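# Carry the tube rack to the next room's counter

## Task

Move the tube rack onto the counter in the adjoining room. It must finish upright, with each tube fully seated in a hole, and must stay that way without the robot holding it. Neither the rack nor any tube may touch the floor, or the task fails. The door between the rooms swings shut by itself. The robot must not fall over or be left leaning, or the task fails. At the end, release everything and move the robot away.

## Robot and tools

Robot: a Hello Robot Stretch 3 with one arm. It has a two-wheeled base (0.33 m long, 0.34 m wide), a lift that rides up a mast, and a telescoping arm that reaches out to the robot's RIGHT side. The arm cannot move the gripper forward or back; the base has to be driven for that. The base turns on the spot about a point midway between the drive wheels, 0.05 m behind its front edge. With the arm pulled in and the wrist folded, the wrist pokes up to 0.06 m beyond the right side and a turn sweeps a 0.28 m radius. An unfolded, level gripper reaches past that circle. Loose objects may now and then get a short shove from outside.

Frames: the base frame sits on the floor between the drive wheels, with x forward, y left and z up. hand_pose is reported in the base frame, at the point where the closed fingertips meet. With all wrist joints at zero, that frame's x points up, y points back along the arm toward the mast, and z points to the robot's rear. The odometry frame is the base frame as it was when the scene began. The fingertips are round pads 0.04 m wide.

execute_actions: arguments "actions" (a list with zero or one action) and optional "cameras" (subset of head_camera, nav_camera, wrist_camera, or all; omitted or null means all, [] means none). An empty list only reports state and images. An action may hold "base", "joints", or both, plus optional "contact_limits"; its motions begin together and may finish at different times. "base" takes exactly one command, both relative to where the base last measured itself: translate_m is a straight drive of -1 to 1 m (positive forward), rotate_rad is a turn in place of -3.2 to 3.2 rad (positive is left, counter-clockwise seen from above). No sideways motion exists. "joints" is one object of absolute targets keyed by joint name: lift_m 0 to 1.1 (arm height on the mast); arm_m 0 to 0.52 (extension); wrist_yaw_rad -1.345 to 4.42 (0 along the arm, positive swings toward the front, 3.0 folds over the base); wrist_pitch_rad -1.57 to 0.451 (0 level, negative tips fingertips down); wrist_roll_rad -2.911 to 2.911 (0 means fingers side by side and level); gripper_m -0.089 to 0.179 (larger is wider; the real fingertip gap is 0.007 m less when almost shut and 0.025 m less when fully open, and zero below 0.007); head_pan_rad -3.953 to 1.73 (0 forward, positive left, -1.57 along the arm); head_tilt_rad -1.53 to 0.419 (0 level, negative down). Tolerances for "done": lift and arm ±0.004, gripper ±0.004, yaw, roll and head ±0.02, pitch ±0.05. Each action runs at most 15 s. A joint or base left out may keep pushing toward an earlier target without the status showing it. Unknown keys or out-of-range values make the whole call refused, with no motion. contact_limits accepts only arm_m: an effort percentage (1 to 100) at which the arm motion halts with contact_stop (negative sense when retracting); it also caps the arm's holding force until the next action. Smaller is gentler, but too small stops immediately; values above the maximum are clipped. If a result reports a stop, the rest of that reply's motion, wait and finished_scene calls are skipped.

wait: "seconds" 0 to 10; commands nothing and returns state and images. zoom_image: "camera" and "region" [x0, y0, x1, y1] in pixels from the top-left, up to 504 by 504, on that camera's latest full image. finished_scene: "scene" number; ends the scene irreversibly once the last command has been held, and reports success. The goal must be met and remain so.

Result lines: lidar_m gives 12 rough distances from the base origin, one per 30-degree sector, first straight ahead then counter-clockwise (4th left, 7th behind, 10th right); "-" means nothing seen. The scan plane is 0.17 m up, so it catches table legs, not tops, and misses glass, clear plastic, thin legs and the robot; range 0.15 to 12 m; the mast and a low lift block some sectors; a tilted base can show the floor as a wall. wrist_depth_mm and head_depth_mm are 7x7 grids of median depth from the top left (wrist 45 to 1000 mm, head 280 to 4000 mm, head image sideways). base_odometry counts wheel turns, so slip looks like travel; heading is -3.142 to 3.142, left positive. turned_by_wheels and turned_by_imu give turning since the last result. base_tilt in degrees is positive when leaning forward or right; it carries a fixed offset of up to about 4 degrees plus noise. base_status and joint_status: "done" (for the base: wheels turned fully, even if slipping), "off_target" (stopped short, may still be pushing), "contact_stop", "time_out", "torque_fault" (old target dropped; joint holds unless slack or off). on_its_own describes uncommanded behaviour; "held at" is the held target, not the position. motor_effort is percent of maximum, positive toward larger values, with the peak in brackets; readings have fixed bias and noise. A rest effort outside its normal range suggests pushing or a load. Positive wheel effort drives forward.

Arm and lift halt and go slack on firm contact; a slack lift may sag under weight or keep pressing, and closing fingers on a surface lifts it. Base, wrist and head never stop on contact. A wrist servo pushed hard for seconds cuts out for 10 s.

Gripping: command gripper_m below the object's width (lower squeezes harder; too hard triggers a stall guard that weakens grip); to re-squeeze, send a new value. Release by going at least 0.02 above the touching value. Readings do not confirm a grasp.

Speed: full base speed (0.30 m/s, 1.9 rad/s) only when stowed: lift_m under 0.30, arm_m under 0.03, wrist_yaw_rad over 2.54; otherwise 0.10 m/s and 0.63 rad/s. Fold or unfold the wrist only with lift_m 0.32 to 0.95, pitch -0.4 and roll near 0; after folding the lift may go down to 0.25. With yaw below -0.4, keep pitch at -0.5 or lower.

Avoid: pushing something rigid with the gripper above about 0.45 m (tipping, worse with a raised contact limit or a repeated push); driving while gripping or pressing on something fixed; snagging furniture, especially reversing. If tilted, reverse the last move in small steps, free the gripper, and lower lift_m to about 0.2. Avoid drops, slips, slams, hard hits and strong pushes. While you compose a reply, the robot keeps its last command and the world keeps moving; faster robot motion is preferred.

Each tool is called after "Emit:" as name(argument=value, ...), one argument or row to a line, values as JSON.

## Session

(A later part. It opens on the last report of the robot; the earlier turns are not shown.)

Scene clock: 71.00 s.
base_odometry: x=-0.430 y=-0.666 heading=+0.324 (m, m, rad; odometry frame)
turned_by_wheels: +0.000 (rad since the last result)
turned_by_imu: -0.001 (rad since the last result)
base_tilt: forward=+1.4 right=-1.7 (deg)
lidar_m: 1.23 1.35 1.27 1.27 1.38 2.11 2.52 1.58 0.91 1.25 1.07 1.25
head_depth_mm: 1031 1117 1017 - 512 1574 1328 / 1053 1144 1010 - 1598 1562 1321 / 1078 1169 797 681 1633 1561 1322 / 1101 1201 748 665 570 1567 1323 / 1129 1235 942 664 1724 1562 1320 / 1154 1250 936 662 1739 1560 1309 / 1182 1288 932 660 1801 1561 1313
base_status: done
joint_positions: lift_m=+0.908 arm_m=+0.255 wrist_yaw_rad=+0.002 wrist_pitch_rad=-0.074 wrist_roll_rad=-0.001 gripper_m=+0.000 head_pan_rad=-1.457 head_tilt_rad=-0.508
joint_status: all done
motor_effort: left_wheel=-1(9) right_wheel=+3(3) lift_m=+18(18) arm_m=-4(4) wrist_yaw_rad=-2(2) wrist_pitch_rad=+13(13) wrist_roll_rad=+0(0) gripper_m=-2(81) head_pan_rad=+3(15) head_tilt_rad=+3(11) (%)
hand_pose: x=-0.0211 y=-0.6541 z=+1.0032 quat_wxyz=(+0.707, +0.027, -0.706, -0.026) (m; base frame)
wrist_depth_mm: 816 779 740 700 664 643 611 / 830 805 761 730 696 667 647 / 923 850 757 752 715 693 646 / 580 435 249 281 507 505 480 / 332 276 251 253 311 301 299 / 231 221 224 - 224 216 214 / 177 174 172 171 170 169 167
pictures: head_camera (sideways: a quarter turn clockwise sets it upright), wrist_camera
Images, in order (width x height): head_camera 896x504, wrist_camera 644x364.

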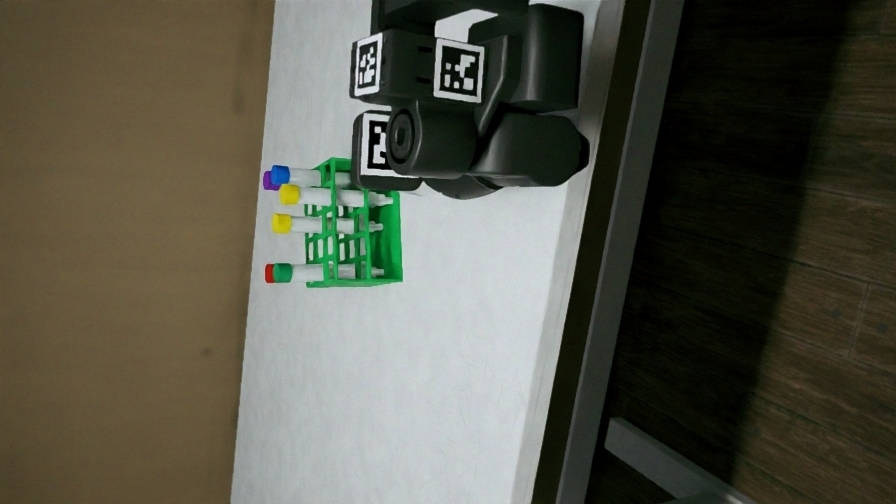

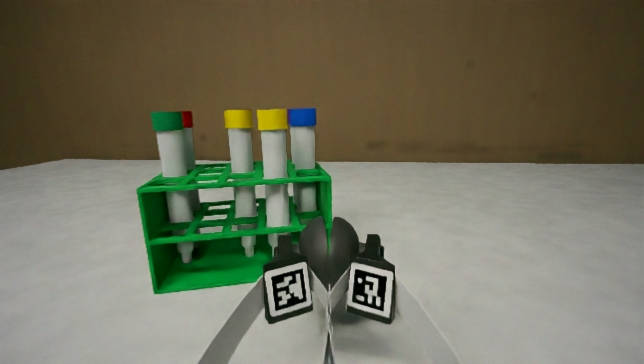

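Emit:
execute_actions(
  actions=[
    {"base": {"translate_m": 0.008}, "joints": {"arm_m": 0.34}},
  ],
  cameras=["head_camera", "wrist_camera"],
)

Scene clock: 73.07 s.
base_odometry: x=-0.423 y=-0.663 heading=+0.324 (m, m, rad; odometry frame)
turned_by_wheels: +0.000 (rad since the last result)
turned_by_imu: -0.001 (rad since the last result)
base_tilt: forward=+1.4 right=-1.7 (deg)
lidar_m: 1.23 1.34 1.28 1.26 1.37 2.13 2.53 1.58 0.92 1.25 1.07 1.24
head_depth_mm: 1034 1120 1086 608 535 1569 1323 / 1054 1149 1082 - 553 1572 1318 / 1077 1177 796 653 572 1564 1323 / 1103 1204 772 666 570 1570 1316 / 1129 1229 939 663 1726 1563 1318 / 1152 1248 937 664 1758 1552 1313 / 1186 1282 933 661 1791 1520 1313
base_status: done
joint_positions: lift_m=+0.908 arm_m=+0.340 wrist_yaw_rad=+0.001 wrist_pitch_rad=-0.074 wrist_roll_rad=-0.001 gripper_m=+0.000 head_pan_rad=-1.457 head_tilt_rad=-0.507
joint_status: all done
motor_effort: left_wheel=-2(5) right_wheel=+2(7) lift_m=+18(18) arm_m=+3(2) wrist_yaw_rad=-2(2) wrist_pitch_rad=+13(13) wrist_roll_rad=+0(0) gripper_m=-2(3) head_pan_rad=+3(3) head_tilt_rad=+2(2) (%)
hand_pose: x=-0.0211 y=-0.7384 z=+1.0032 quat_wxyz=(+0.707, +0.027, -0.706, -0.026) (m; base frame)
wrist_depth_mm: 723 688 649 627 599 566 545 / 736 717 672 644 615 571 560 / 802 735 682 662 617 613 581 / 574 170 182 409 515 495 482 / 314 167 190 209 305 298 296 / 218 170 194 - 225 214 213 / 177 163 171 171 170 169 167
pictures: head_camera (sideways: a quarter turn clockwise sets it upright), wrist_camera
Images, in order (width x height): head_camera 896x504, wrist_camera 644x364.

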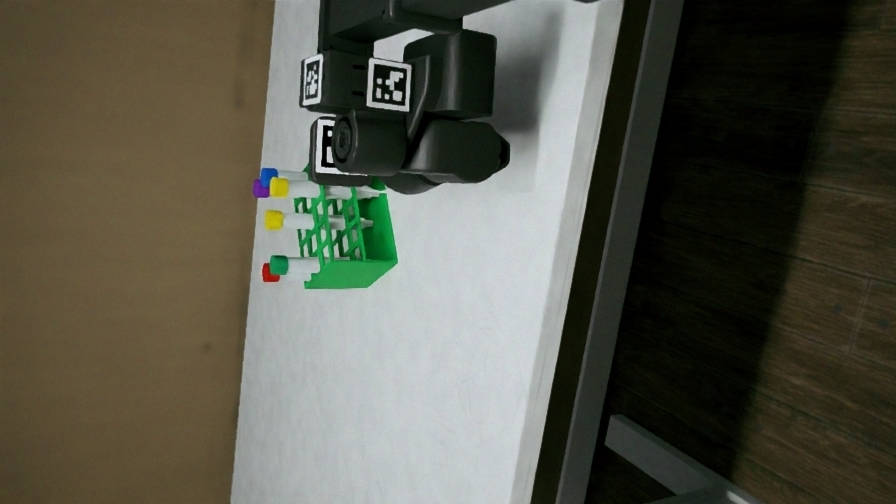

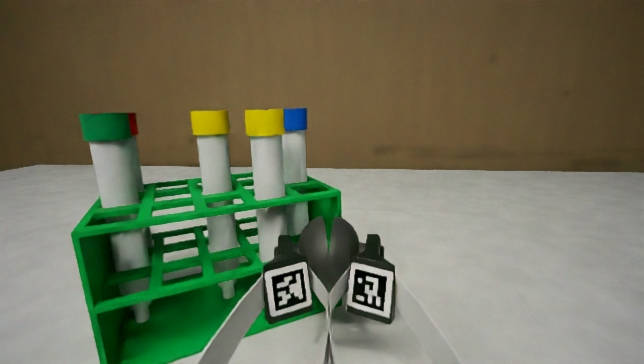

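Emit:
execute_actions(
  actions=[
    {"joints": {"arm_m": 0.375}},
  ],
  cameras=["head_camera", "wrist_camera"],
)

Scene clock: 75.83 s.
base_odometry: x=-0.423 y=-0.663 heading=+0.324 (m, m, rad; odometry frame)
turned_by_wheels: +0.000 (rad since the last result)
turned_by_imu: -0.001 (rad since the last result)
base_tilt: forward=+1.4 right=-1.7 (deg)
lidar_m: 1.23 1.34 1.28 1.26 1.38 2.12 2.52 1.58 0.92 1.25 1.07 1.24
head_depth_mm: 1035 1118 1088 619 534 1570 1325 / 1057 1142 - 616 552 1571 1320 / 1078 1176 802 640 570 1560 1321 / 1103 1203 765 666 571 1564 1319 / 1131 1233 940 664 1715 1552 1318 / 1157 1252 936 662 1744 1554 1317 / 1186 1281 935 662 1790 1512 1312
base_status: not commanded
joint_positions: lift_m=+0.908 arm_m=+0.375 wrist_yaw_rad=+0.001 wrist_pitch_rad=-0.074 wrist_roll_rad=-0.001 gripper_m=+0.000 head_pan_rad=-1.457 head_tilt_rad=-0.507
joint_status: all done
motor_effort: left_wheel=-2(2) right_wheel=+2(3) lift_m=+18(18) arm_m=+2(3) wrist_yaw_rad=-2(1) wrist_pitch_rad=+13(13) wrist_roll_rad=+0(0) gripper_m=-3(2) head_pan_rad=+3(3) head_tilt_rad=+3(2) (%)
hand_pose: x=-0.0211 y=-0.7734 z=+1.0032 quat_wxyz=(+0.707, +0.027, -0.706, -0.026) (m; base frame)
wrist_depth_mm: 693 652 623 595 569 548 524 / 714 685 628 608 596 556 533 / 762 726 162 637 611 579 559 / 442 490 164 458 505 499 485 / 217 148 172 213 306 298 298 / 153 152 173 - 223 216 214 / 169 156 169 171 169 169 167
pictures: head_camera (sideways: a quarter turn clockwise sets it upright), wrist_camera
Images, in order (width x height): head_camera 896x504, wrist_camera 644x364.

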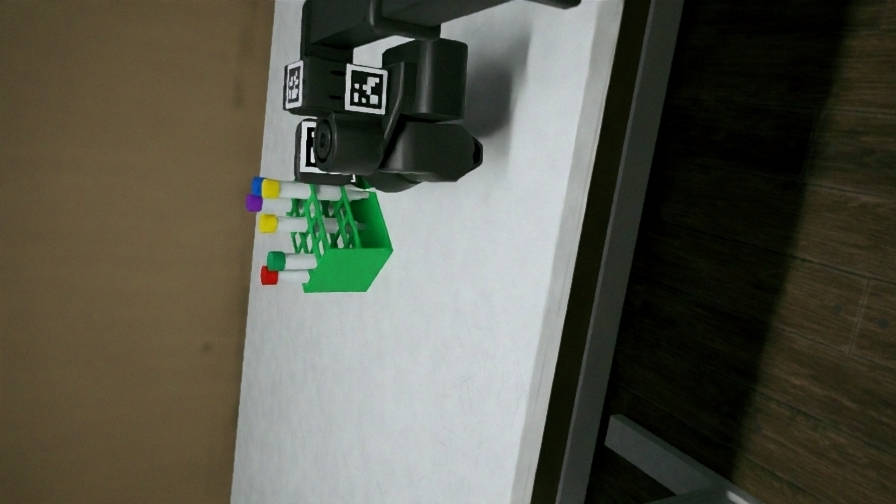

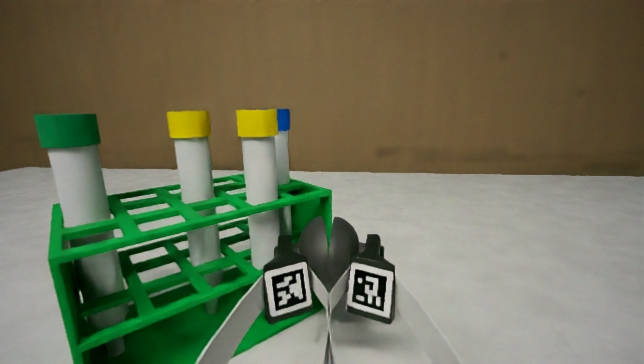

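Emit:
execute_actions(
  actions=[
    {"joints": {"arm_m": 0.415}},
  ],
  cameras=["head_camera", "wrist_camera"],
)

Scene clock: 77.30 s.
base_odometry: x=-0.423 y=-0.663 heading=+0.324 (m, m, rad; odometry frame)
turned_by_wheels: +0.000 (rad since the last result)
turned_by_imu: +0.000 (rad since the last result)
base_tilt: forward=+1.5 right=-1.7 (deg)
lidar_m: 1.23 1.33 1.28 1.26 1.37 2.12 2.52 1.58 0.92 1.25 1.07 1.24
head_depth_mm: 1034 1120 1086 632 535 1570 1318 / 1056 1145 - 643 553 1565 1322 / 1079 1167 813 641 570 1564 1322 / 1102 1202 784 665 569 1561 1313 / 1131 1233 941 665 1712 1560 1316 / 1152 1252 938 662 1744 1560 1317 / 1185 1281 931 660 1792 1516 1312
base_status: not commanded
joint_positions: lift_m=+0.908 arm_m=+0.415 wrist_yaw_rad=+0.001 wrist_pitch_rad=-0.074 wrist_roll_rad=-0.001 gripper_m=+0.000 head_pan_rad=-1.457 head_tilt_rad=-0.507
joint_status: all done
motor_effort: left_wheel=-2(3) right_wheel=+2(3) lift_m=+18(18) arm_m=+2(5) wrist_yaw_rad=-2(1) wrist_pitch_rad=+13(13) wrist_roll_rad=+0(0) gripper_m=-2(2) head_pan_rad=+3(3) head_tilt_rad=+3(1) (%)
hand_pose: x=-0.0211 y=-0.8134 z=+1.0033 quat_wxyz=(+0.707, +0.027, -0.706, -0.026) (m; base frame)
wrist_depth_mm: 652 616 575 561 526 510 479 / 671 633 612 575 545 529 495 / 705 654 198 601 566 537 513 / 585 175 183 517 521 495 481 / 137 146 155 307 305 300 298 / 138 156 160 - 223 215 214 / 124 132 168 171 170 168 166
pictures: head_camera (sideways: a quarter turn clockwise sets it upright), wrist_camera
Images, in order (width x height): head_camera 896x504, wrist_camera 644x364.

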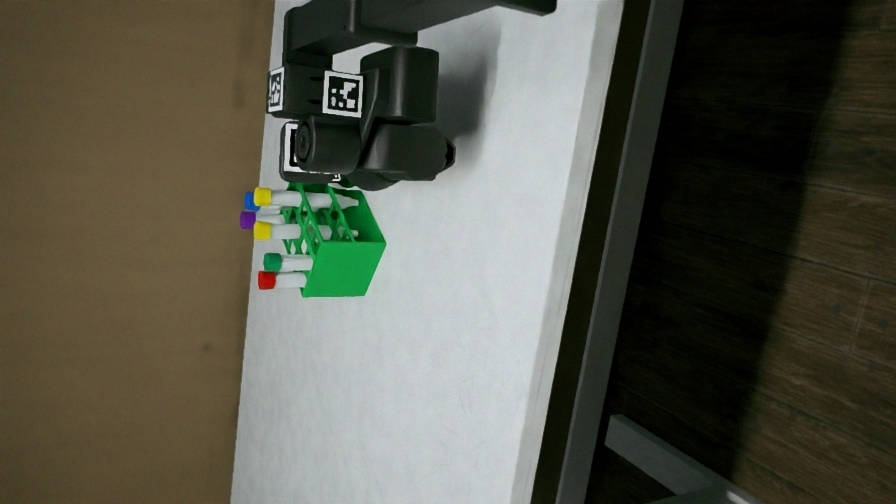

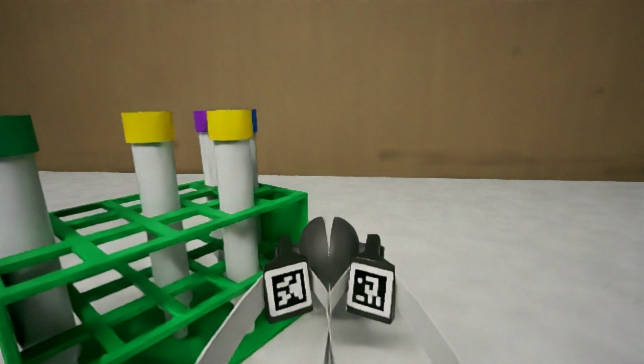

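Emit:
execute_actions(
  actions=[
    {"base": {"translate_m": 0.035}, "joints": {"arm_m": 0.435}},
  ],
  cameras=["head_camera", "wrist_camera"],
)

Scene clock: 79.23 s.
base_odometry: x=-0.389 y=-0.652 heading=+0.324 (m, m, rad; odometry frame)
turned_by_wheels: +0.000 (rad since the last result)
turned_by_imu: -0.001 (rad since the last result)
base_tilt: forward=+1.6 right=-1.6 (deg)
lidar_m: 1.19 1.30 1.27 1.26 1.37 2.15 2.56 1.59 0.94 1.26 1.05 1.21
head_depth_mm: 1036 1124 1172 643 535 1578 1325 / 1060 1152 - 641 552 1570 1322 / 1084 1176 835 642 572 1573 1323 / 1112 1205 784 666 1661 1572 1317 / 1127 1238 940 664 1731 1557 1318 / 1163 1258 939 661 1743 1555 1319 / 1189 1288 934 662 1797 1479 1313
base_status: done
joint_positions: lift_m=+0.908 arm_m=+0.435 wrist_yaw_rad=+0.001 wrist_pitch_rad=-0.074 wrist_roll_rad=-0.001 gripper_m=+0.000 head_pan_rad=-1.457 head_tilt_rad=-0.507
joint_status: all done
motor_effort: left_wheel=-2(3) right_wheel=+3(9) lift_m=+18(18) arm_m=+2(3) wrist_yaw_rad=-2(2) wrist_pitch_rad=+13(13) wrist_roll_rad=+0(0) gripper_m=-2(2) head_pan_rad=+3(2) head_tilt_rad=+2(2) (%)
hand_pose: x=-0.0211 y=-0.8334 z=+1.0034 quat_wxyz=(+0.707, +0.027, -0.706, -0.026) (m; base frame)
wrist_depth_mm: 632 590 570 533 509 493 472 / 661 623 578 556 525 509 489 / 681 628 187 574 554 531 506 / 581 166 185 526 507 495 512 / 140 137 156 306 308 301 295 / 102 144 157 - 223 216 214 / 113 130 160 170 170 168 167
pictures: head_camera (sideways: a quarter turn clockwise sets it upright), wrist_camera
Images, in order (width x height): head_camera 896x504, wrist_camera 644x364.

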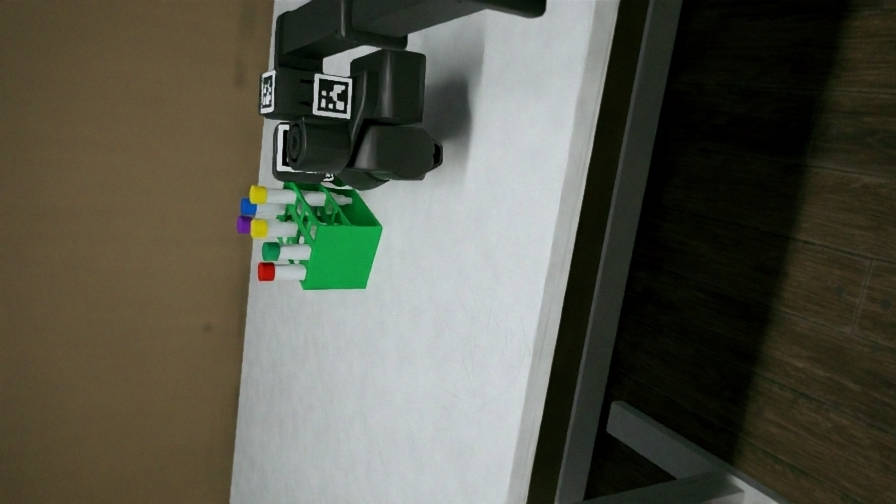

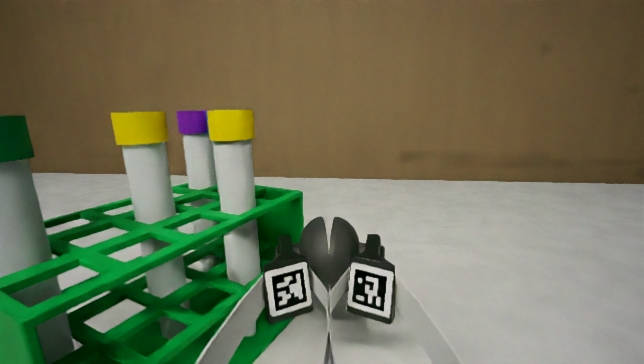

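Emit:
zoom_image(
  camera="head_camera",
  region=[230, 160, 400, 310],
)

Region (230, 160, 400, 310) of head_camera's 896x504 image, scaled by 2.965, with more detail than that image has; it fills the top 445 rows of this view, and the rest is white.

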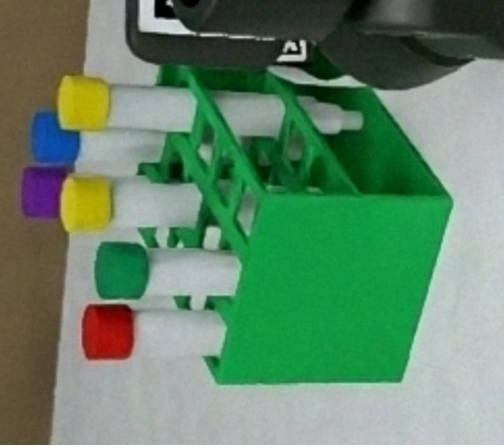

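Emit:
execute_actions(
  actions=[
    {"base": {"translate_m": 0.035}, "joints": {"arm_m": 0.445}},
  ],
  cameras=["head_camera", "wrist_camera"],
)

Scene clock: 80.97 s.
base_odometry: x=-0.356 y=-0.641 heading=+0.324 (m, m, rad; odometry frame)
turned_by_wheels: +0.000 (rad since the last result)
turned_by_imu: -0.001 (rad since the last result)
base_tilt: forward=+1.5 right=-1.7 (deg)
lidar_m: 1.16 1.27 1.27 1.25 1.37 2.17 2.59 1.59 0.96 1.26 1.03 1.17
head_depth_mm: 1039 1132 1132 643 553 1573 1325 / 1063 1155 - 641 552 1569 1320 / 1085 1176 834 642 571 1568 1321 / 1108 1207 787 666 1669 1565 1315 / 1138 1233 945 664 1733 1565 1314 / 1168 1262 937 663 1756 1565 1312 / 1190 1295 933 660 1772 1439 1307
base_status: done
joint_positions: lift_m=+0.908 arm_m=+0.445 wrist_yaw_rad=+0.001 wrist_pitch_rad=-0.074 wrist_roll_rad=-0.001 gripper_m=+0.000 head_pan_rad=-1.457 head_tilt_rad=-0.507
joint_status: all done
motor_effort: left_wheel=-3(4) right_wheel=+2(7) lift_m=+18(18) arm_m=+2(2) wrist_yaw_rad=-1(1) wrist_pitch_rad=+13(13) wrist_roll_rad=+0(0) gripper_m=-2(2) head_pan_rad=+3(2) head_tilt_rad=+2(2) (%)
hand_pose: x=-0.0211 y=-0.8434 z=+1.0034 quat_wxyz=(+0.707, +0.027, -0.706, -0.026) (m; base frame)
wrist_depth_mm: 618 598 563 540 514 484 462 / 653 609 581 541 523 503 484 / 667 181 184 576 539 522 504 / 574 166 184 523 503 524 510 / 138 135 151 308 306 300 296 / 102 99 158 - 223 215 213 / - 129 157 170 170 167 167
pictures: head_camera (sideways: a quarter turn clockwise sets it upright), wrist_camera
Images, in order (width x height): head_camera 896x504, wrist_camera 644x364.

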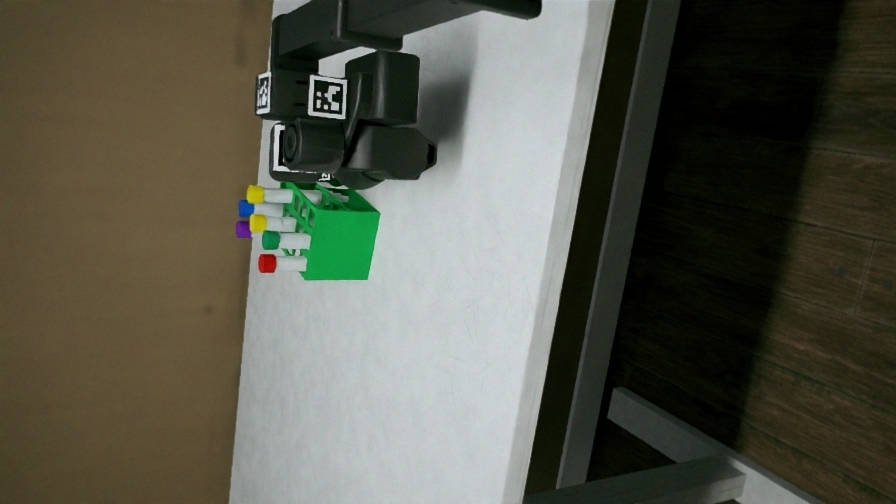

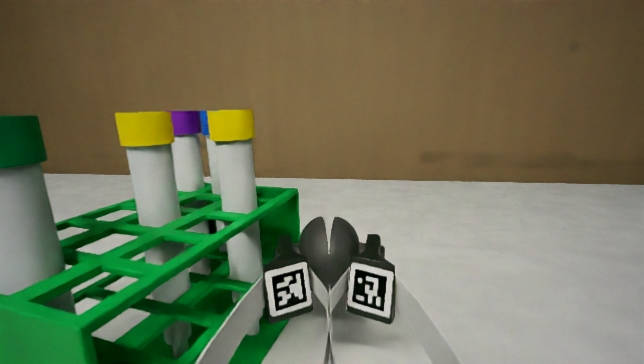

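Emit:
execute_actions(
  actions=[
    {"joints": {"wrist_yaw_rad": -0.24, "arm_m": 0.30}},
  ],
  cameras=["head_camera"],
)

Emit:
zoom_image(
  camera="head_camera",
  region=[230, 150, 400, 300],
)

Scene clock: 83.53 s.
base_odometry: x=-0.356 y=-0.641 heading=+0.324 (m, m, rad; odometry frame)
turned_by_wheels: +0.000 (rad since the last result)
turned_by_imu: -0.001 (rad since the last result)
base_tilt: forward=+1.6 right=-1.7 (deg)
lidar_m: 1.16 1.26 1.27 1.26 1.36 2.17 2.59 1.59 0.96 1.26 1.03 1.17
head_depth_mm: 1041 1128 1019 - 536 1570 1327 / 1063 1154 1044 - 553 1571 1318 / 1086 1180 848 683 1097 1572 1319 / 1109 1206 786 666 1676 1577 1321 / 1130 1231 942 665 1734 1569 1321 / 1162 1259 937 662 1747 1560 1313 / 1193 1292 933 660 1771 1441 1315
base_status: not commanded
joint_positions: lift_m=+0.908 arm_m=+0.300 wrist_yaw_rad=-0.238 wrist_pitch_rad=-0.074 wrist_roll_rad=-0.001 gripper_m=+0.000 head_pan_rad=-1.457 head_tilt_rad=-0.507
joint_status: all done
motor_effort: left_wheel=-3(2) right_wheel=+3(3) lift_m=+18(18) arm_m=-4(3) wrist_yaw_rad=-3(5) wrist_pitch_rad=+13(13) wrist_roll_rad=+0(0) gripper_m=-2(3) head_pan_rad=+3(3) head_tilt_rad=+2(2) (%)
hand_pose: x=-0.0813 y=-0.6919 z=+1.0034 quat_wxyz=(+0.699, -0.058, -0.704, -0.110) (m; base frame)
wrist_depth_mm: 623 642 639 665 671 672 695 / 657 653 676 699 698 692 726 / 201 295 711 699 714 756 742 / 200 255 474 527 508 504 490 / 203 218 312 370 306 301 296 / 212 209 225 - 224 216 215 / 176 175 173 172 170 169 167
pictures: head_camera (sideways: a quarter turn clockwise sets it upright)
Images, in order (width x height): head_camera 896x504.

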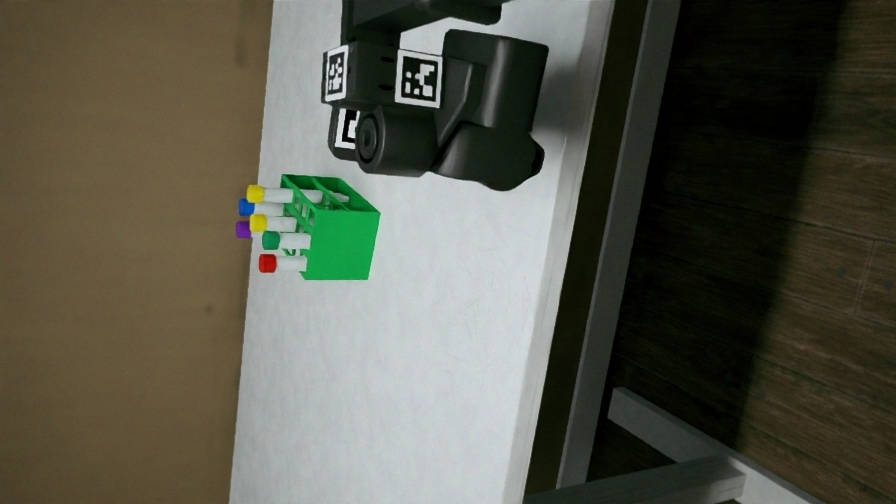

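Region (230, 150, 400, 300) of head_camera's 896x504 image, scaled by 2.965, with more detail than that image has; it fills the top 445 rows of this view, and the rest is white.

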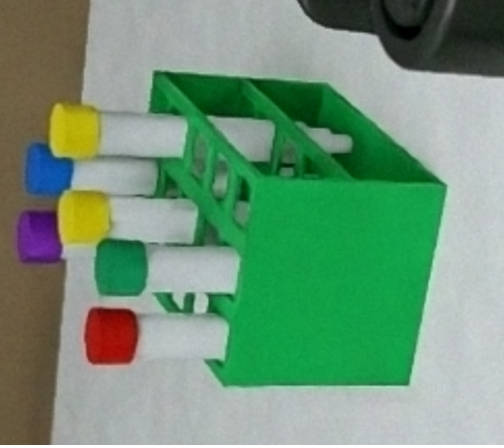

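Emit:
execute_actions(
  actions=[
    {"base": {"translate_m": 0.164}, "joints": {"wrist_yaw_rad": -0.28, "gripper_m": 0.16, "lift_m": 0.917, "head_pan_rad": -1.62}},
  ],
  cameras=["head_camera", "wrist_camera"],
)

Scene clock: 86.97 s.
base_odometry: x=-0.201 y=-0.589 heading=+0.324 (m, m, rad; odometry frame)
turned_by_wheels: +0.000 (rad since the last result)
turned_by_imu: -0.001 (rad since the last result)
base_tilt: forward=+1.5 right=-1.7 (deg)
lidar_m: 1.00 1.09 1.25 1.23 1.34 2.18 2.75 1.08 1.30 1.28 0.95 1.01
head_depth_mm: 1073 1166 955 - - 1532 1324 / 1085 1183 1079 618 1631 1564 1322 / 1091 1177 813 - 1642 1571 1320 / 1102 1204 1004 - 1669 1565 1322 / 1111 1213 942 665 1685 1557 1317 / 1117 1222 937 663 1700 1562 1321 / 1127 1225 935 660 1694 1383 1306
base_status: done
joint_positions: lift_m=+0.916 arm_m=+0.300 wrist_yaw_rad=-0.277 wrist_pitch_rad=-0.074 wrist_roll_rad=-0.001 gripper_m=+0.160 head_pan_rad=-1.613 head_tilt_rad=-0.507
joint_status: all done
motor_effort: left_wheel=-2(3) right_wheel=+3(7) lift_m=+50(53) arm_m=-4(4) wrist_yaw_rad=-3(5) wrist_pitch_rad=+13(13) wrist_roll_rad=+0(0) gripper_m=-1(83) head_pan_rad=-3(16) head_tilt_rad=+2(2) (%)
hand_pose: x=-0.0909 y=-0.6894 z=+1.0122 quat_wxyz=(+0.697, -0.071, -0.703, -0.124) (m; base frame)
wrist_depth_mm: 609 648 669 674 686 725 780 / 646 660 679 722 722 741 786 / 672 693 707 732 773 784 812 / 626 602 528 235 553 533 512 / 354 360 318 237 329 348 319 / 245 - 240 238 235 230 229 / 195 181 186 184 183 178 172
pictures: head_camera (sideways: a quarter turn clockwise sets it upright), wrist_camera
Images, in order (width x height): head_camera 896x504, wrist_camera 644x364.

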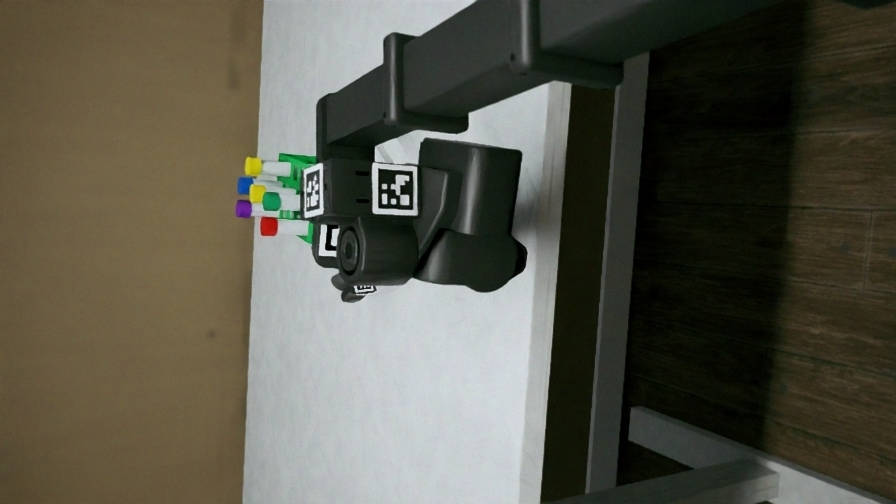

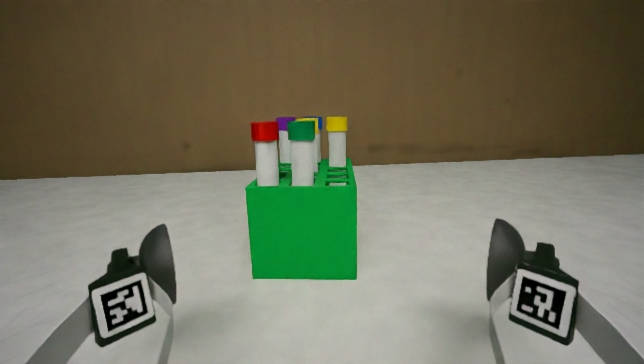

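Emit:
zoom_image(
  camera="wrist_camera",
  region=[220, 100, 400, 300],
)

Region (220, 100, 400, 300) of wrist_camera's 644x364 image, scaled by 2.520; it fills the left 454 columns of this view, and the rest is white.

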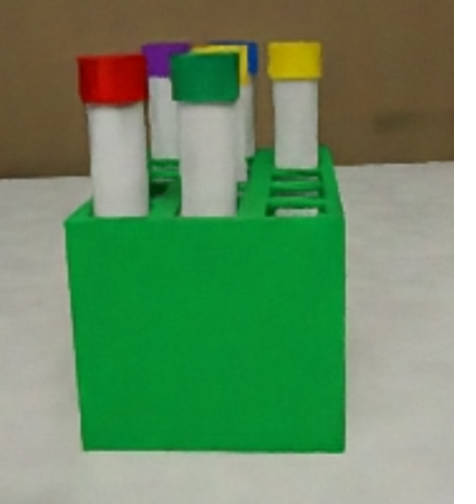

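Emit:
execute_actions(
  actions=[
    {"base": {"translate_m": 0.007}, "joints": {"wrist_yaw_rad": -0.34, "arm_m": 0.385}},
  ],
  cameras=["wrist_camera"],
)

Scene clock: 89.57 s.
base_odometry: x=-0.194 y=-0.586 heading=+0.324 (m, m, rad; odometry frame)
turned_by_wheels: +0.000 (rad since the last result)
turned_by_imu: -0.001 (rad since the last result)
base_tilt: forward=+1.4 right=-1.7 (deg)
lidar_m: 0.99 1.08 1.24 1.23 1.34 2.18 2.76 1.08 1.30 1.28 0.95 1.00
head_depth_mm: 1080 1172 954 735 - 1533 1297 / 1088 1182 1082 617 1643 1569 1325 / 1093 1181 - 641 1639 1557 1321 / 1103 1208 - 615 1663 1565 1316 / 1115 1221 940 665 1684 1564 1313 / 1119 1226 939 664 1691 1561 1322 / 1128 1224 931 662 1688 1353 1306
base_status: done
joint_positions: lift_m=+0.916 arm_m=+0.385 wrist_yaw_rad=-0.338 wrist_pitch_rad=-0.074 wrist_roll_rad=-0.001 gripper_m=+0.160 head_pan_rad=-1.613 head_tilt_rad=-0.507
joint_status: all done
motor_effort: left_wheel=-2(5) right_wheel=+2(5) lift_m=+50(50) arm_m=+2(1) wrist_yaw_rad=-2(5) wrist_pitch_rad=+13(13) wrist_roll_rad=+0(0) gripper_m=+0(0) head_pan_rad=-3(3) head_tilt_rad=+2(2) (%)
hand_pose: x=-0.1055 y=-0.7690 z=+1.0122 quat_wxyz=(+0.693, -0.093, -0.700, -0.145) (m; base frame)
wrist_depth_mm: 539 567 585 617 643 671 713 / 552 574 616 627 667 709 763 / 581 593 620 241 677 734 767 / 586 607 505 225 541 547 519 / 355 359 290 153 303 355 318 / 246 - 213 158 220 231 231 / 195 179 171 165 174 177 173
pictures: wrist_camera
Images, in order (width x height): wrist_camera 644x364.

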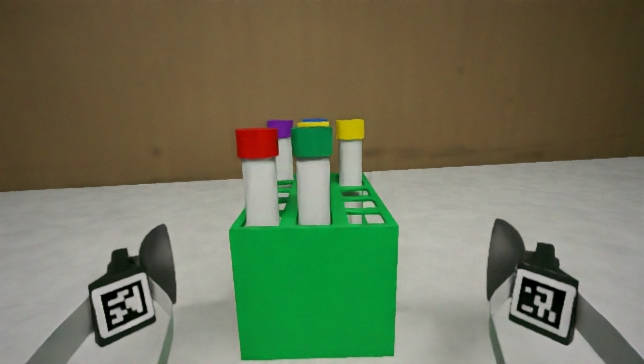

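Emit:
execute_actions(
  actions=[],
)

Scene clock: 90.47 s.
base_odometry: x=-0.194 y=-0.586 heading=+0.324 (m, m, rad; odometry frame)
turned_by_wheels: +0.000 (rad since the last result)
turned_by_imu: +0.000 (rad since the last result)
base_tilt: forward=+1.5 right=-1.7 (deg)
lidar_m: 0.99 1.08 1.24 1.23 1.34 2.18 2.76 1.08 1.30 1.28 0.95 1.00
head_depth_mm: 1077 1170 955 735 - 1535 1294 / 1084 1186 1085 618 1643 1580 1323 / 1094 1181 - 640 1634 1571 1326 / 1102 1201 - 614 1666 1560 1316 / 1111 1216 942 663 1683 1564 1320 / 1117 1226 938 663 1699 1565 1314 / 1130 1226 933 660 1689 1357 1304
base_status: done
joint_positions: lift_m=+0.916 arm_m=+0.385 wrist_yaw_rad=-0.338 wrist_pitch_rad=-0.074 wrist_roll_rad=-0.001 gripper_m=+0.160 head_pan_rad=-1.613 head_tilt_rad=-0.507
joint_status: all done
motor_effort: left_wheel=-2(5) right_wheel=+2(5) lift_m=+50(50) arm_m=+2(1) wrist_yaw_rad=-3(5) wrist_pitch_rad=+13(13) wrist_roll_rad=+0(0) gripper_m=-1(0) head_pan_rad=-3(3) head_tilt_rad=+1(2) (%)
hand_pose: x=-0.1055 y=-0.7690 z=+1.0122 quat_wxyz=(+0.693, -0.093, -0.700, -0.145) (m; base frame)
wrist_depth_mm: 541 570 592 612 643 671 724 / 556 596 606 638 665 692 738 / 573 599 633 242 698 730 776 / 584 607 508 228 552 522 521 / 355 359 289 153 302 348 319 / 245 - 215 157 221 232 230 / 195 179 170 164 174 177 173
pictures: head_camera (sideways: a quarter turn clockwise sets it upright), nav_camera (sideways: a quarter turn counterclockwise sets it upright), wrist_camera
Images, in order (width x height): head_camera 896x504, nav_camera 672x504, wrist_camera 644x364.

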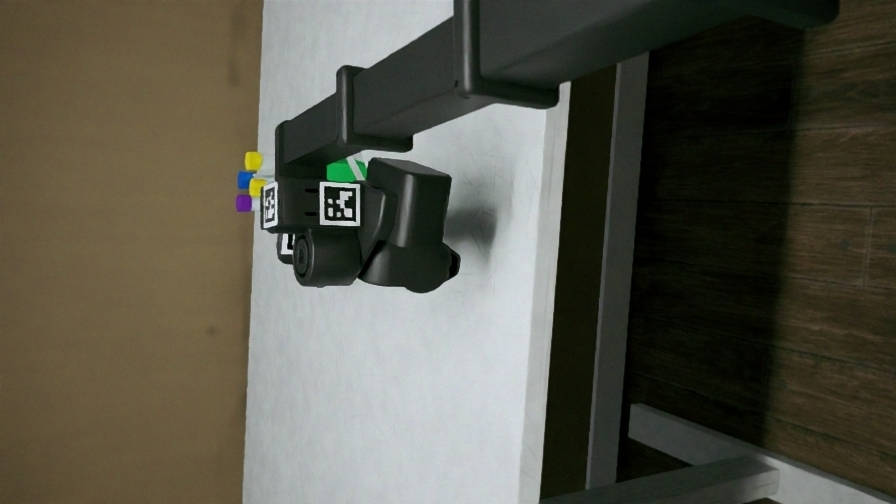

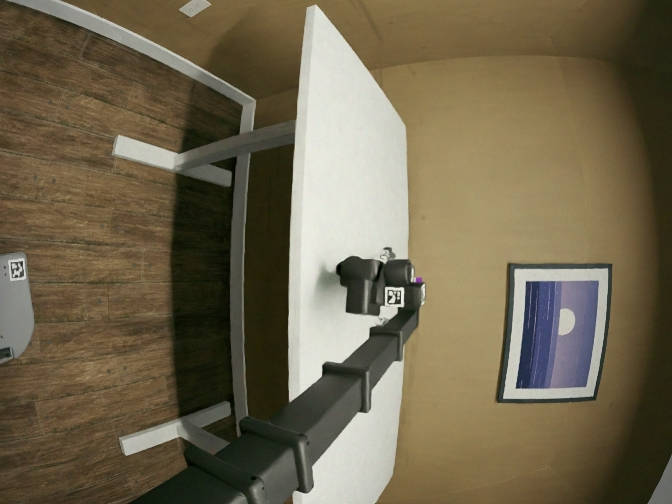

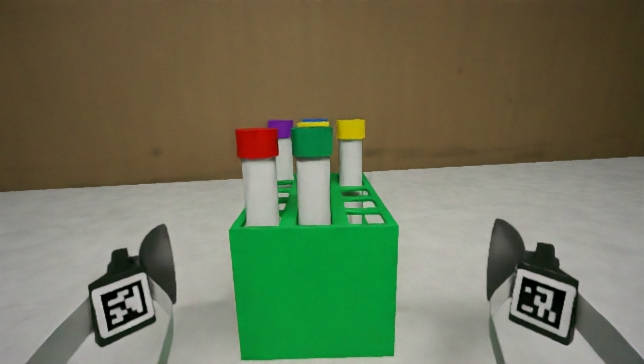

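Emit:
execute_actions(
  actions=[
    {"joints": {"arm_m": 0.416}},
  ],
  cameras=["wrist_camera", "head_camera"],
)

Scene clock: 92.50 s.
base_odometry: x=-0.194 y=-0.586 heading=+0.324 (m, m, rad; odometry frame)
turned_by_wheels: +0.000 (rad since the last result)
turned_by_imu: -0.001 (rad since the last result)
base_tilt: forward=+1.5 right=-1.7 (deg)
lidar_m: 0.99 1.08 1.24 1.23 1.34 2.17 2.76 1.08 1.29 1.28 0.95 1.00
head_depth_mm: 1077 1169 955 734 - 1529 1299 / 1081 1182 1084 642 1645 1566 1323 / 1091 1186 - 642 1642 1565 1318 / 1102 1201 - 639 1666 1568 1315 / 1114 1217 940 664 1687 1560 1318 / 1121 1227 937 662 1698 1556 1318 / 1131 1221 934 661 1698 1357 1309
base_status: not commanded
joint_positions: lift_m=+0.916 arm_m=+0.416 wrist_yaw_rad=-0.338 wrist_pitch_rad=-0.074 wrist_roll_rad=-0.001 gripper_m=+0.160 head_pan_rad=-1.613 head_tilt_rad=-0.507
joint_status: all done
motor_effort: left_wheel=-2(3) right_wheel=+2(2) lift_m=+50(50) arm_m=+2(3) wrist_yaw_rad=-3(2) wrist_pitch_rad=+13(13) wrist_roll_rad=+0(0) gripper_m=+0(0) head_pan_rad=-3(3) head_tilt_rad=+3(2) (%)
hand_pose: x=-0.1055 y=-0.8000 z=+1.0122 quat_wxyz=(+0.693, -0.093, -0.700, -0.145) (m; base frame)
wrist_depth_mm: 518 537 552 580 610 644 672 / 535 548 585 602 632 668 706 / 557 575 606 215 672 711 742 / 570 576 508 123 537 543 508 / 351 362 314 127 212 348 319 / 246 - 215 125 126 232 229 / 193 179 170 131 132 176 171
pictures: head_camera (sideways: a quarter turn clockwise sets it upright), wrist_camera
Images, in order (width x height): head_camera 896x504, wrist_camera 644x364.

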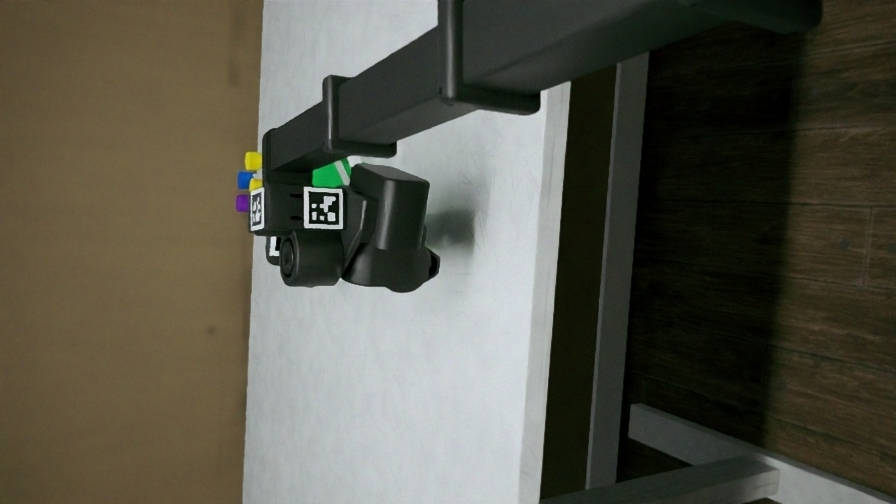

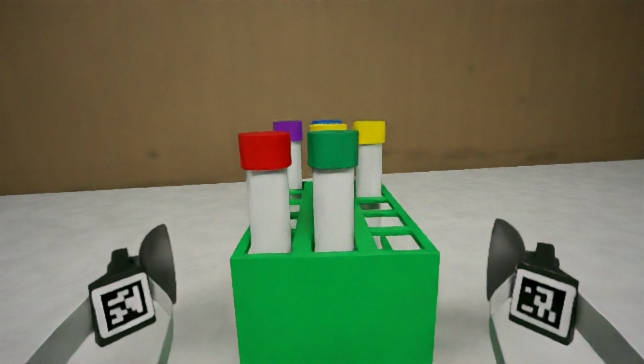

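Emit:
zoom_image(
  camera="wrist_camera",
  region=[200, 100, 480, 300],
)

Region (200, 100, 480, 300) of wrist_camera's 644x364 image, scaled by 1.800; it fills the top 360 rows of this view, and the rest is white.

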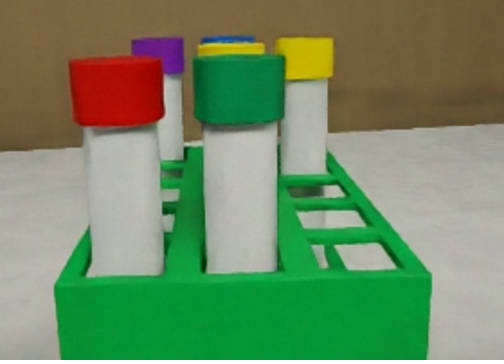

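Emit:
execute_actions(
  actions=[
    {"joints": {"gripper_m": 0.1}},
  ],
  cameras=["wrist_camera"],
)

Scene clock: 94.00 s.
base_odometry: x=-0.194 y=-0.586 heading=+0.324 (m, m, rad; odometry frame)
turned_by_wheels: +0.000 (rad since the last result)
turned_by_imu: +0.000 (rad since the last result)
base_tilt: forward=+1.4 right=-1.6 (deg)
lidar_m: 0.99 1.08 1.25 1.23 1.34 2.18 2.76 1.08 1.30 1.29 0.96 1.00
head_depth_mm: 1073 1173 956 734 - 1533 1294 / 1084 1179 1084 643 1642 1564 1324 / 1091 1184 - 642 1645 1565 1322 / 1097 1208 - 640 1655 1562 1325 / 1114 1212 942 664 1692 1562 1322 / 1118 1225 939 661 1697 1555 1315 / 1132 1217 936 661 1687 1357 1305
base_status: not commanded
joint_positions: lift_m=+0.916 arm_m=+0.416 wrist_yaw_rad=-0.338 wrist_pitch_rad=-0.074 wrist_roll_rad=-0.001 gripper_m=+0.100 head_pan_rad=-1.613 head_tilt_rad=-0.507
joint_status: all done
motor_effort: left_wheel=-2(3) right_wheel=+2(2) lift_m=+50(50) arm_m=+2(2) wrist_yaw_rad=-3(2) wrist_pitch_rad=+13(13) wrist_roll_rad=+0(0) gripper_m=-1(83) head_pan_rad=-3(3) head_tilt_rad=+1(1) (%)
hand_pose: x=-0.1056 y=-0.8000 z=+1.0122 quat_wxyz=(+0.693, -0.093, -0.700, -0.145) (m; base frame)
wrist_depth_mm: 507 539 561 586 605 652 683 / 534 557 579 608 631 668 705 / 549 568 589 215 663 693 739 / 570 586 456 127 539 529 519 / 350 346 138 129 168 326 319 / 246 243 125 125 125 238 229 / 189 187 151 131 132 174 180
pictures: wrist_camera
Images, in order (width x height): wrist_camera 644x364.

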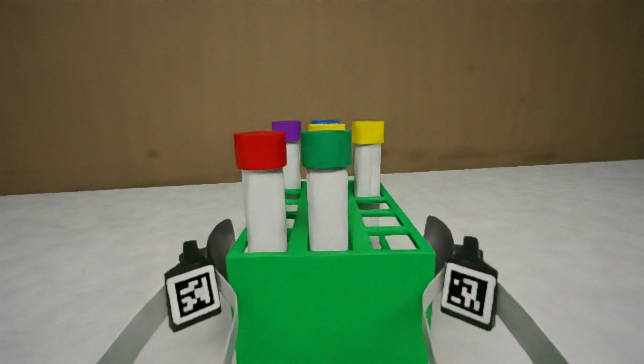

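Emit:
zoom_image(
  camera="wrist_camera",
  region=[380, 190, 540, 364],
)

Emit:
zoom_image(
  camera="wrist_camera",
  region=[130, 190, 290, 364],
)

Region (380, 190, 540, 364) of wrist_camera's 644x364 image, scaled by 2.897; it fills the left 463 columns of this view, and the rest is white.

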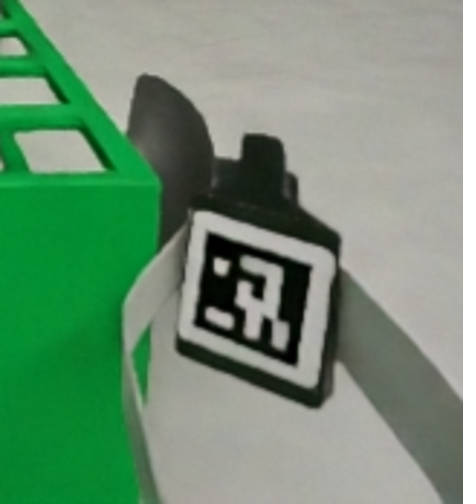

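Region (130, 190, 290, 364) of wrist_camera's 644x364 image, scaled by 2.897; it fills the left 463 columns of this view, and the rest is white.

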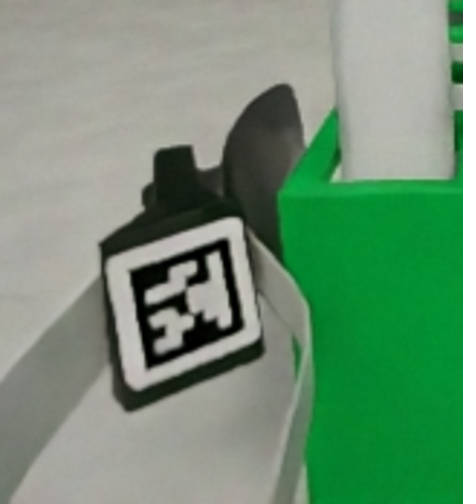

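Emit:
execute_actions(
  actions=[
    {"joints": {"gripper_m": 0.088}},
  ],
  cameras=["wrist_camera"],
)

Scene clock: 95.47 s.
base_odometry: x=-0.194 y=-0.586 heading=+0.324 (m, m, rad; odometry frame)
turned_by_wheels: +0.000 (rad since the last result)
turned_by_imu: +0.000 (rad since the last result)
base_tilt: forward=+1.5 right=-1.7 (deg)
lidar_m: 0.99 1.08 1.25 1.23 1.34 2.18 2.76 1.09 1.30 1.29 0.95 1.00
head_depth_mm: 1074 1173 956 735 - 1526 1299 / 1083 1178 1082 642 1639 1569 1323 / 1096 1178 - 640 1639 1570 1320 / 1103 1199 - 639 1659 1559 1322 / 1112 1216 940 664 1678 1555 1314 / 1122 1223 935 662 1697 1562 1317 / 1129 1221 935 660 1685 1358 1310
base_status: not commanded
joint_positions: lift_m=+0.916 arm_m=+0.416 wrist_yaw_rad=-0.338 wrist_pitch_rad=-0.074 wrist_roll_rad=-0.001 gripper_m=+0.088 head_pan_rad=-1.613 head_tilt_rad=-0.507
joint_status: all done
motor_effort: left_wheel=-2(1) right_wheel=+2(2) lift_m=+50(50) arm_m=+2(2) wrist_yaw_rad=-2(1) wrist_pitch_rad=+13(13) wrist_roll_rad=+0(0) gripper_m=-2(52) head_pan_rad=-3(3) head_tilt_rad=+2(2) (%)
hand_pose: x=-0.1056 y=-0.8000 z=+1.0122 quat_wxyz=(+0.693, -0.093, -0.700, -0.145) (m; base frame)
wrist_depth_mm: 513 538 561 584 608 635 669 / 536 555 574 615 619 691 715 / 552 574 593 216 664 680 729 / 560 569 504 131 551 531 519 / 351 344 133 132 193 325 316 / 246 244 130 130 130 237 229 / 189 186 169 136 139 179 179
pictures: wrist_camera
Images, in order (width x height): wrist_camera 644x364.

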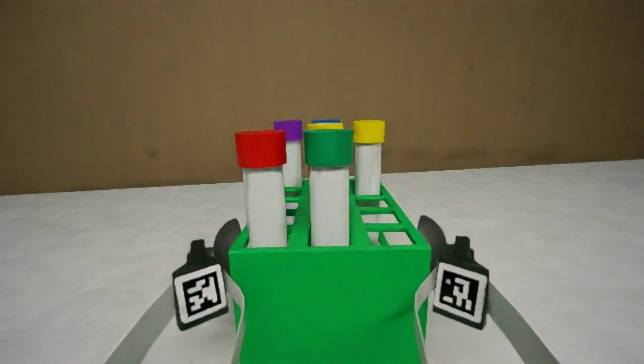

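Emit:
execute_actions(
  actions=[
    {"joints": {"gripper_m": 0.07}},
  ],
  cameras=["wrist_camera"],
)

Scene clock: 96.57 s.
base_odometry: x=-0.194 y=-0.586 heading=+0.324 (m, m, rad; odometry frame)
turned_by_wheels: +0.000 (rad since the last result)
turned_by_imu: +0.000 (rad since the last result)
base_tilt: forward=+1.4 right=-1.7 (deg)
lidar_m: 0.99 1.08 1.24 1.23 1.34 2.18 2.76 1.08 1.30 1.28 0.95 1.00
head_depth_mm: 1077 1170 956 734 - 1529 1300 / 1084 1179 1082 642 1645 1562 1325 / 1096 1180 - 642 1645 1563 1319 / 1103 1201 - 639 1662 1573 1319 / 1113 1216 941 664 1683 1564 1316 / 1118 1225 940 662 1703 1558 1312 / 1125 1224 933 661 1688 1351 1303
base_status: not commanded
joint_positions: lift_m=+0.916 arm_m=+0.416 wrist_yaw_rad=-0.338 wrist_pitch_rad=-0.074 wrist_roll_rad=-0.001 gripper_m=+0.070 head_pan_rad=-1.613 head_tilt_rad=-0.507
joint_status: all done
motor_effort: left_wheel=-2(2) right_wheel=+2(2) lift_m=+49(50) arm_m=+2(2) wrist_yaw_rad=-2(3) wrist_pitch_rad=+13(13) wrist_roll_rad=+0(0) gripper_m=-6(70) head_pan_rad=-3(3) head_tilt_rad=+1(2) (%)
hand_pose: x=-0.1056 y=-0.8000 z=+1.0122 quat_wxyz=(+0.693, -0.093, -0.700, -0.145) (m; base frame)
wrist_depth_mm: 517 535 561 579 612 625 672 / 531 557 576 611 624 646 674 / 557 575 586 199 664 696 754 / 557 572 501 134 541 539 515 / 349 345 227 131 151 319 317 / 245 241 132 132 132 237 228 / 189 186 170 138 140 180 178
pictures: wrist_camera
Images, in order (width x height): wrist_camera 644x364.

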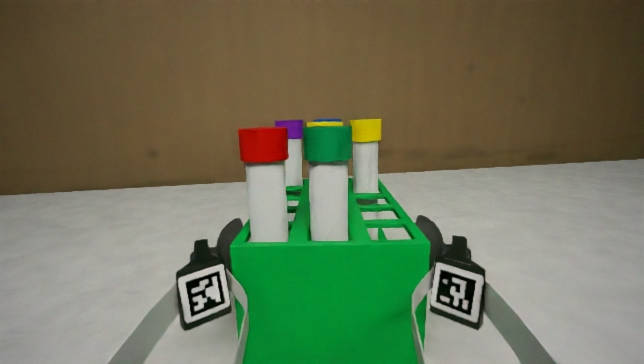

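Emit:
execute_actions(
  actions=[
    {"joints": {"gripper_m": 0.04}},
  ],
  cameras=["wrist_camera"],
)

Scene clock: 97.57 s.
base_odometry: x=-0.194 y=-0.586 heading=+0.324 (m, m, rad; odometry frame)
turned_by_wheels: +0.000 (rad since the last result)
turned_by_imu: +0.000 (rad since the last result)
base_tilt: forward=+1.4 right=-1.7 (deg)
lidar_m: 0.99 1.08 1.25 1.23 1.34 2.18 2.76 1.08 1.30 1.28 0.95 1.00
head_depth_mm: 1075 1171 956 736 - 1530 1297 / 1085 1179 1078 642 1639 1577 1329 / 1094 1176 - 641 1646 1570 1321 / 1102 1207 - 639 1659 1566 1317 / 1113 1211 940 664 1693 1563 1319 / 1121 1226 937 663 1702 1555 1315 / 1129 1229 936 661 1685 1357 1304
base_status: not commanded
joint_positions: lift_m=+0.916 arm_m=+0.416 wrist_yaw_rad=-0.338 wrist_pitch_rad=-0.074 wrist_roll_rad=-0.001 gripper_m=+0.041 head_pan_rad=-1.613 head_tilt_rad=-0.507
joint_status: all done
motor_effort: left_wheel=-2(2) right_wheel=+2(2) lift_m=+50(50) arm_m=+2(2) wrist_yaw_rad=-2(3) wrist_pitch_rad=+13(13) wrist_roll_rad=+0(0) gripper_m=-15(88) head_pan_rad=-3(3) head_tilt_rad=+2(2) (%)
hand_pose: x=-0.1056 y=-0.8000 z=+1.0122 quat_wxyz=(+0.693, -0.093, -0.700, -0.145) (m; base frame)
wrist_depth_mm: 518 535 557 578 614 639 670 / 540 545 575 609 642 673 709 / 550 575 595 201 651 686 743 / 557 576 505 134 551 529 521 / 348 344 291 132 150 321 319 / 247 243 133 133 132 229 229 / 189 188 170 138 140 181 178
pictures: wrist_camera
Images, in order (width x height): wrist_camera 644x364.

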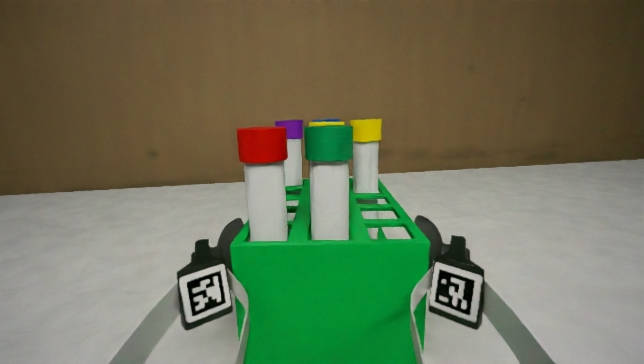

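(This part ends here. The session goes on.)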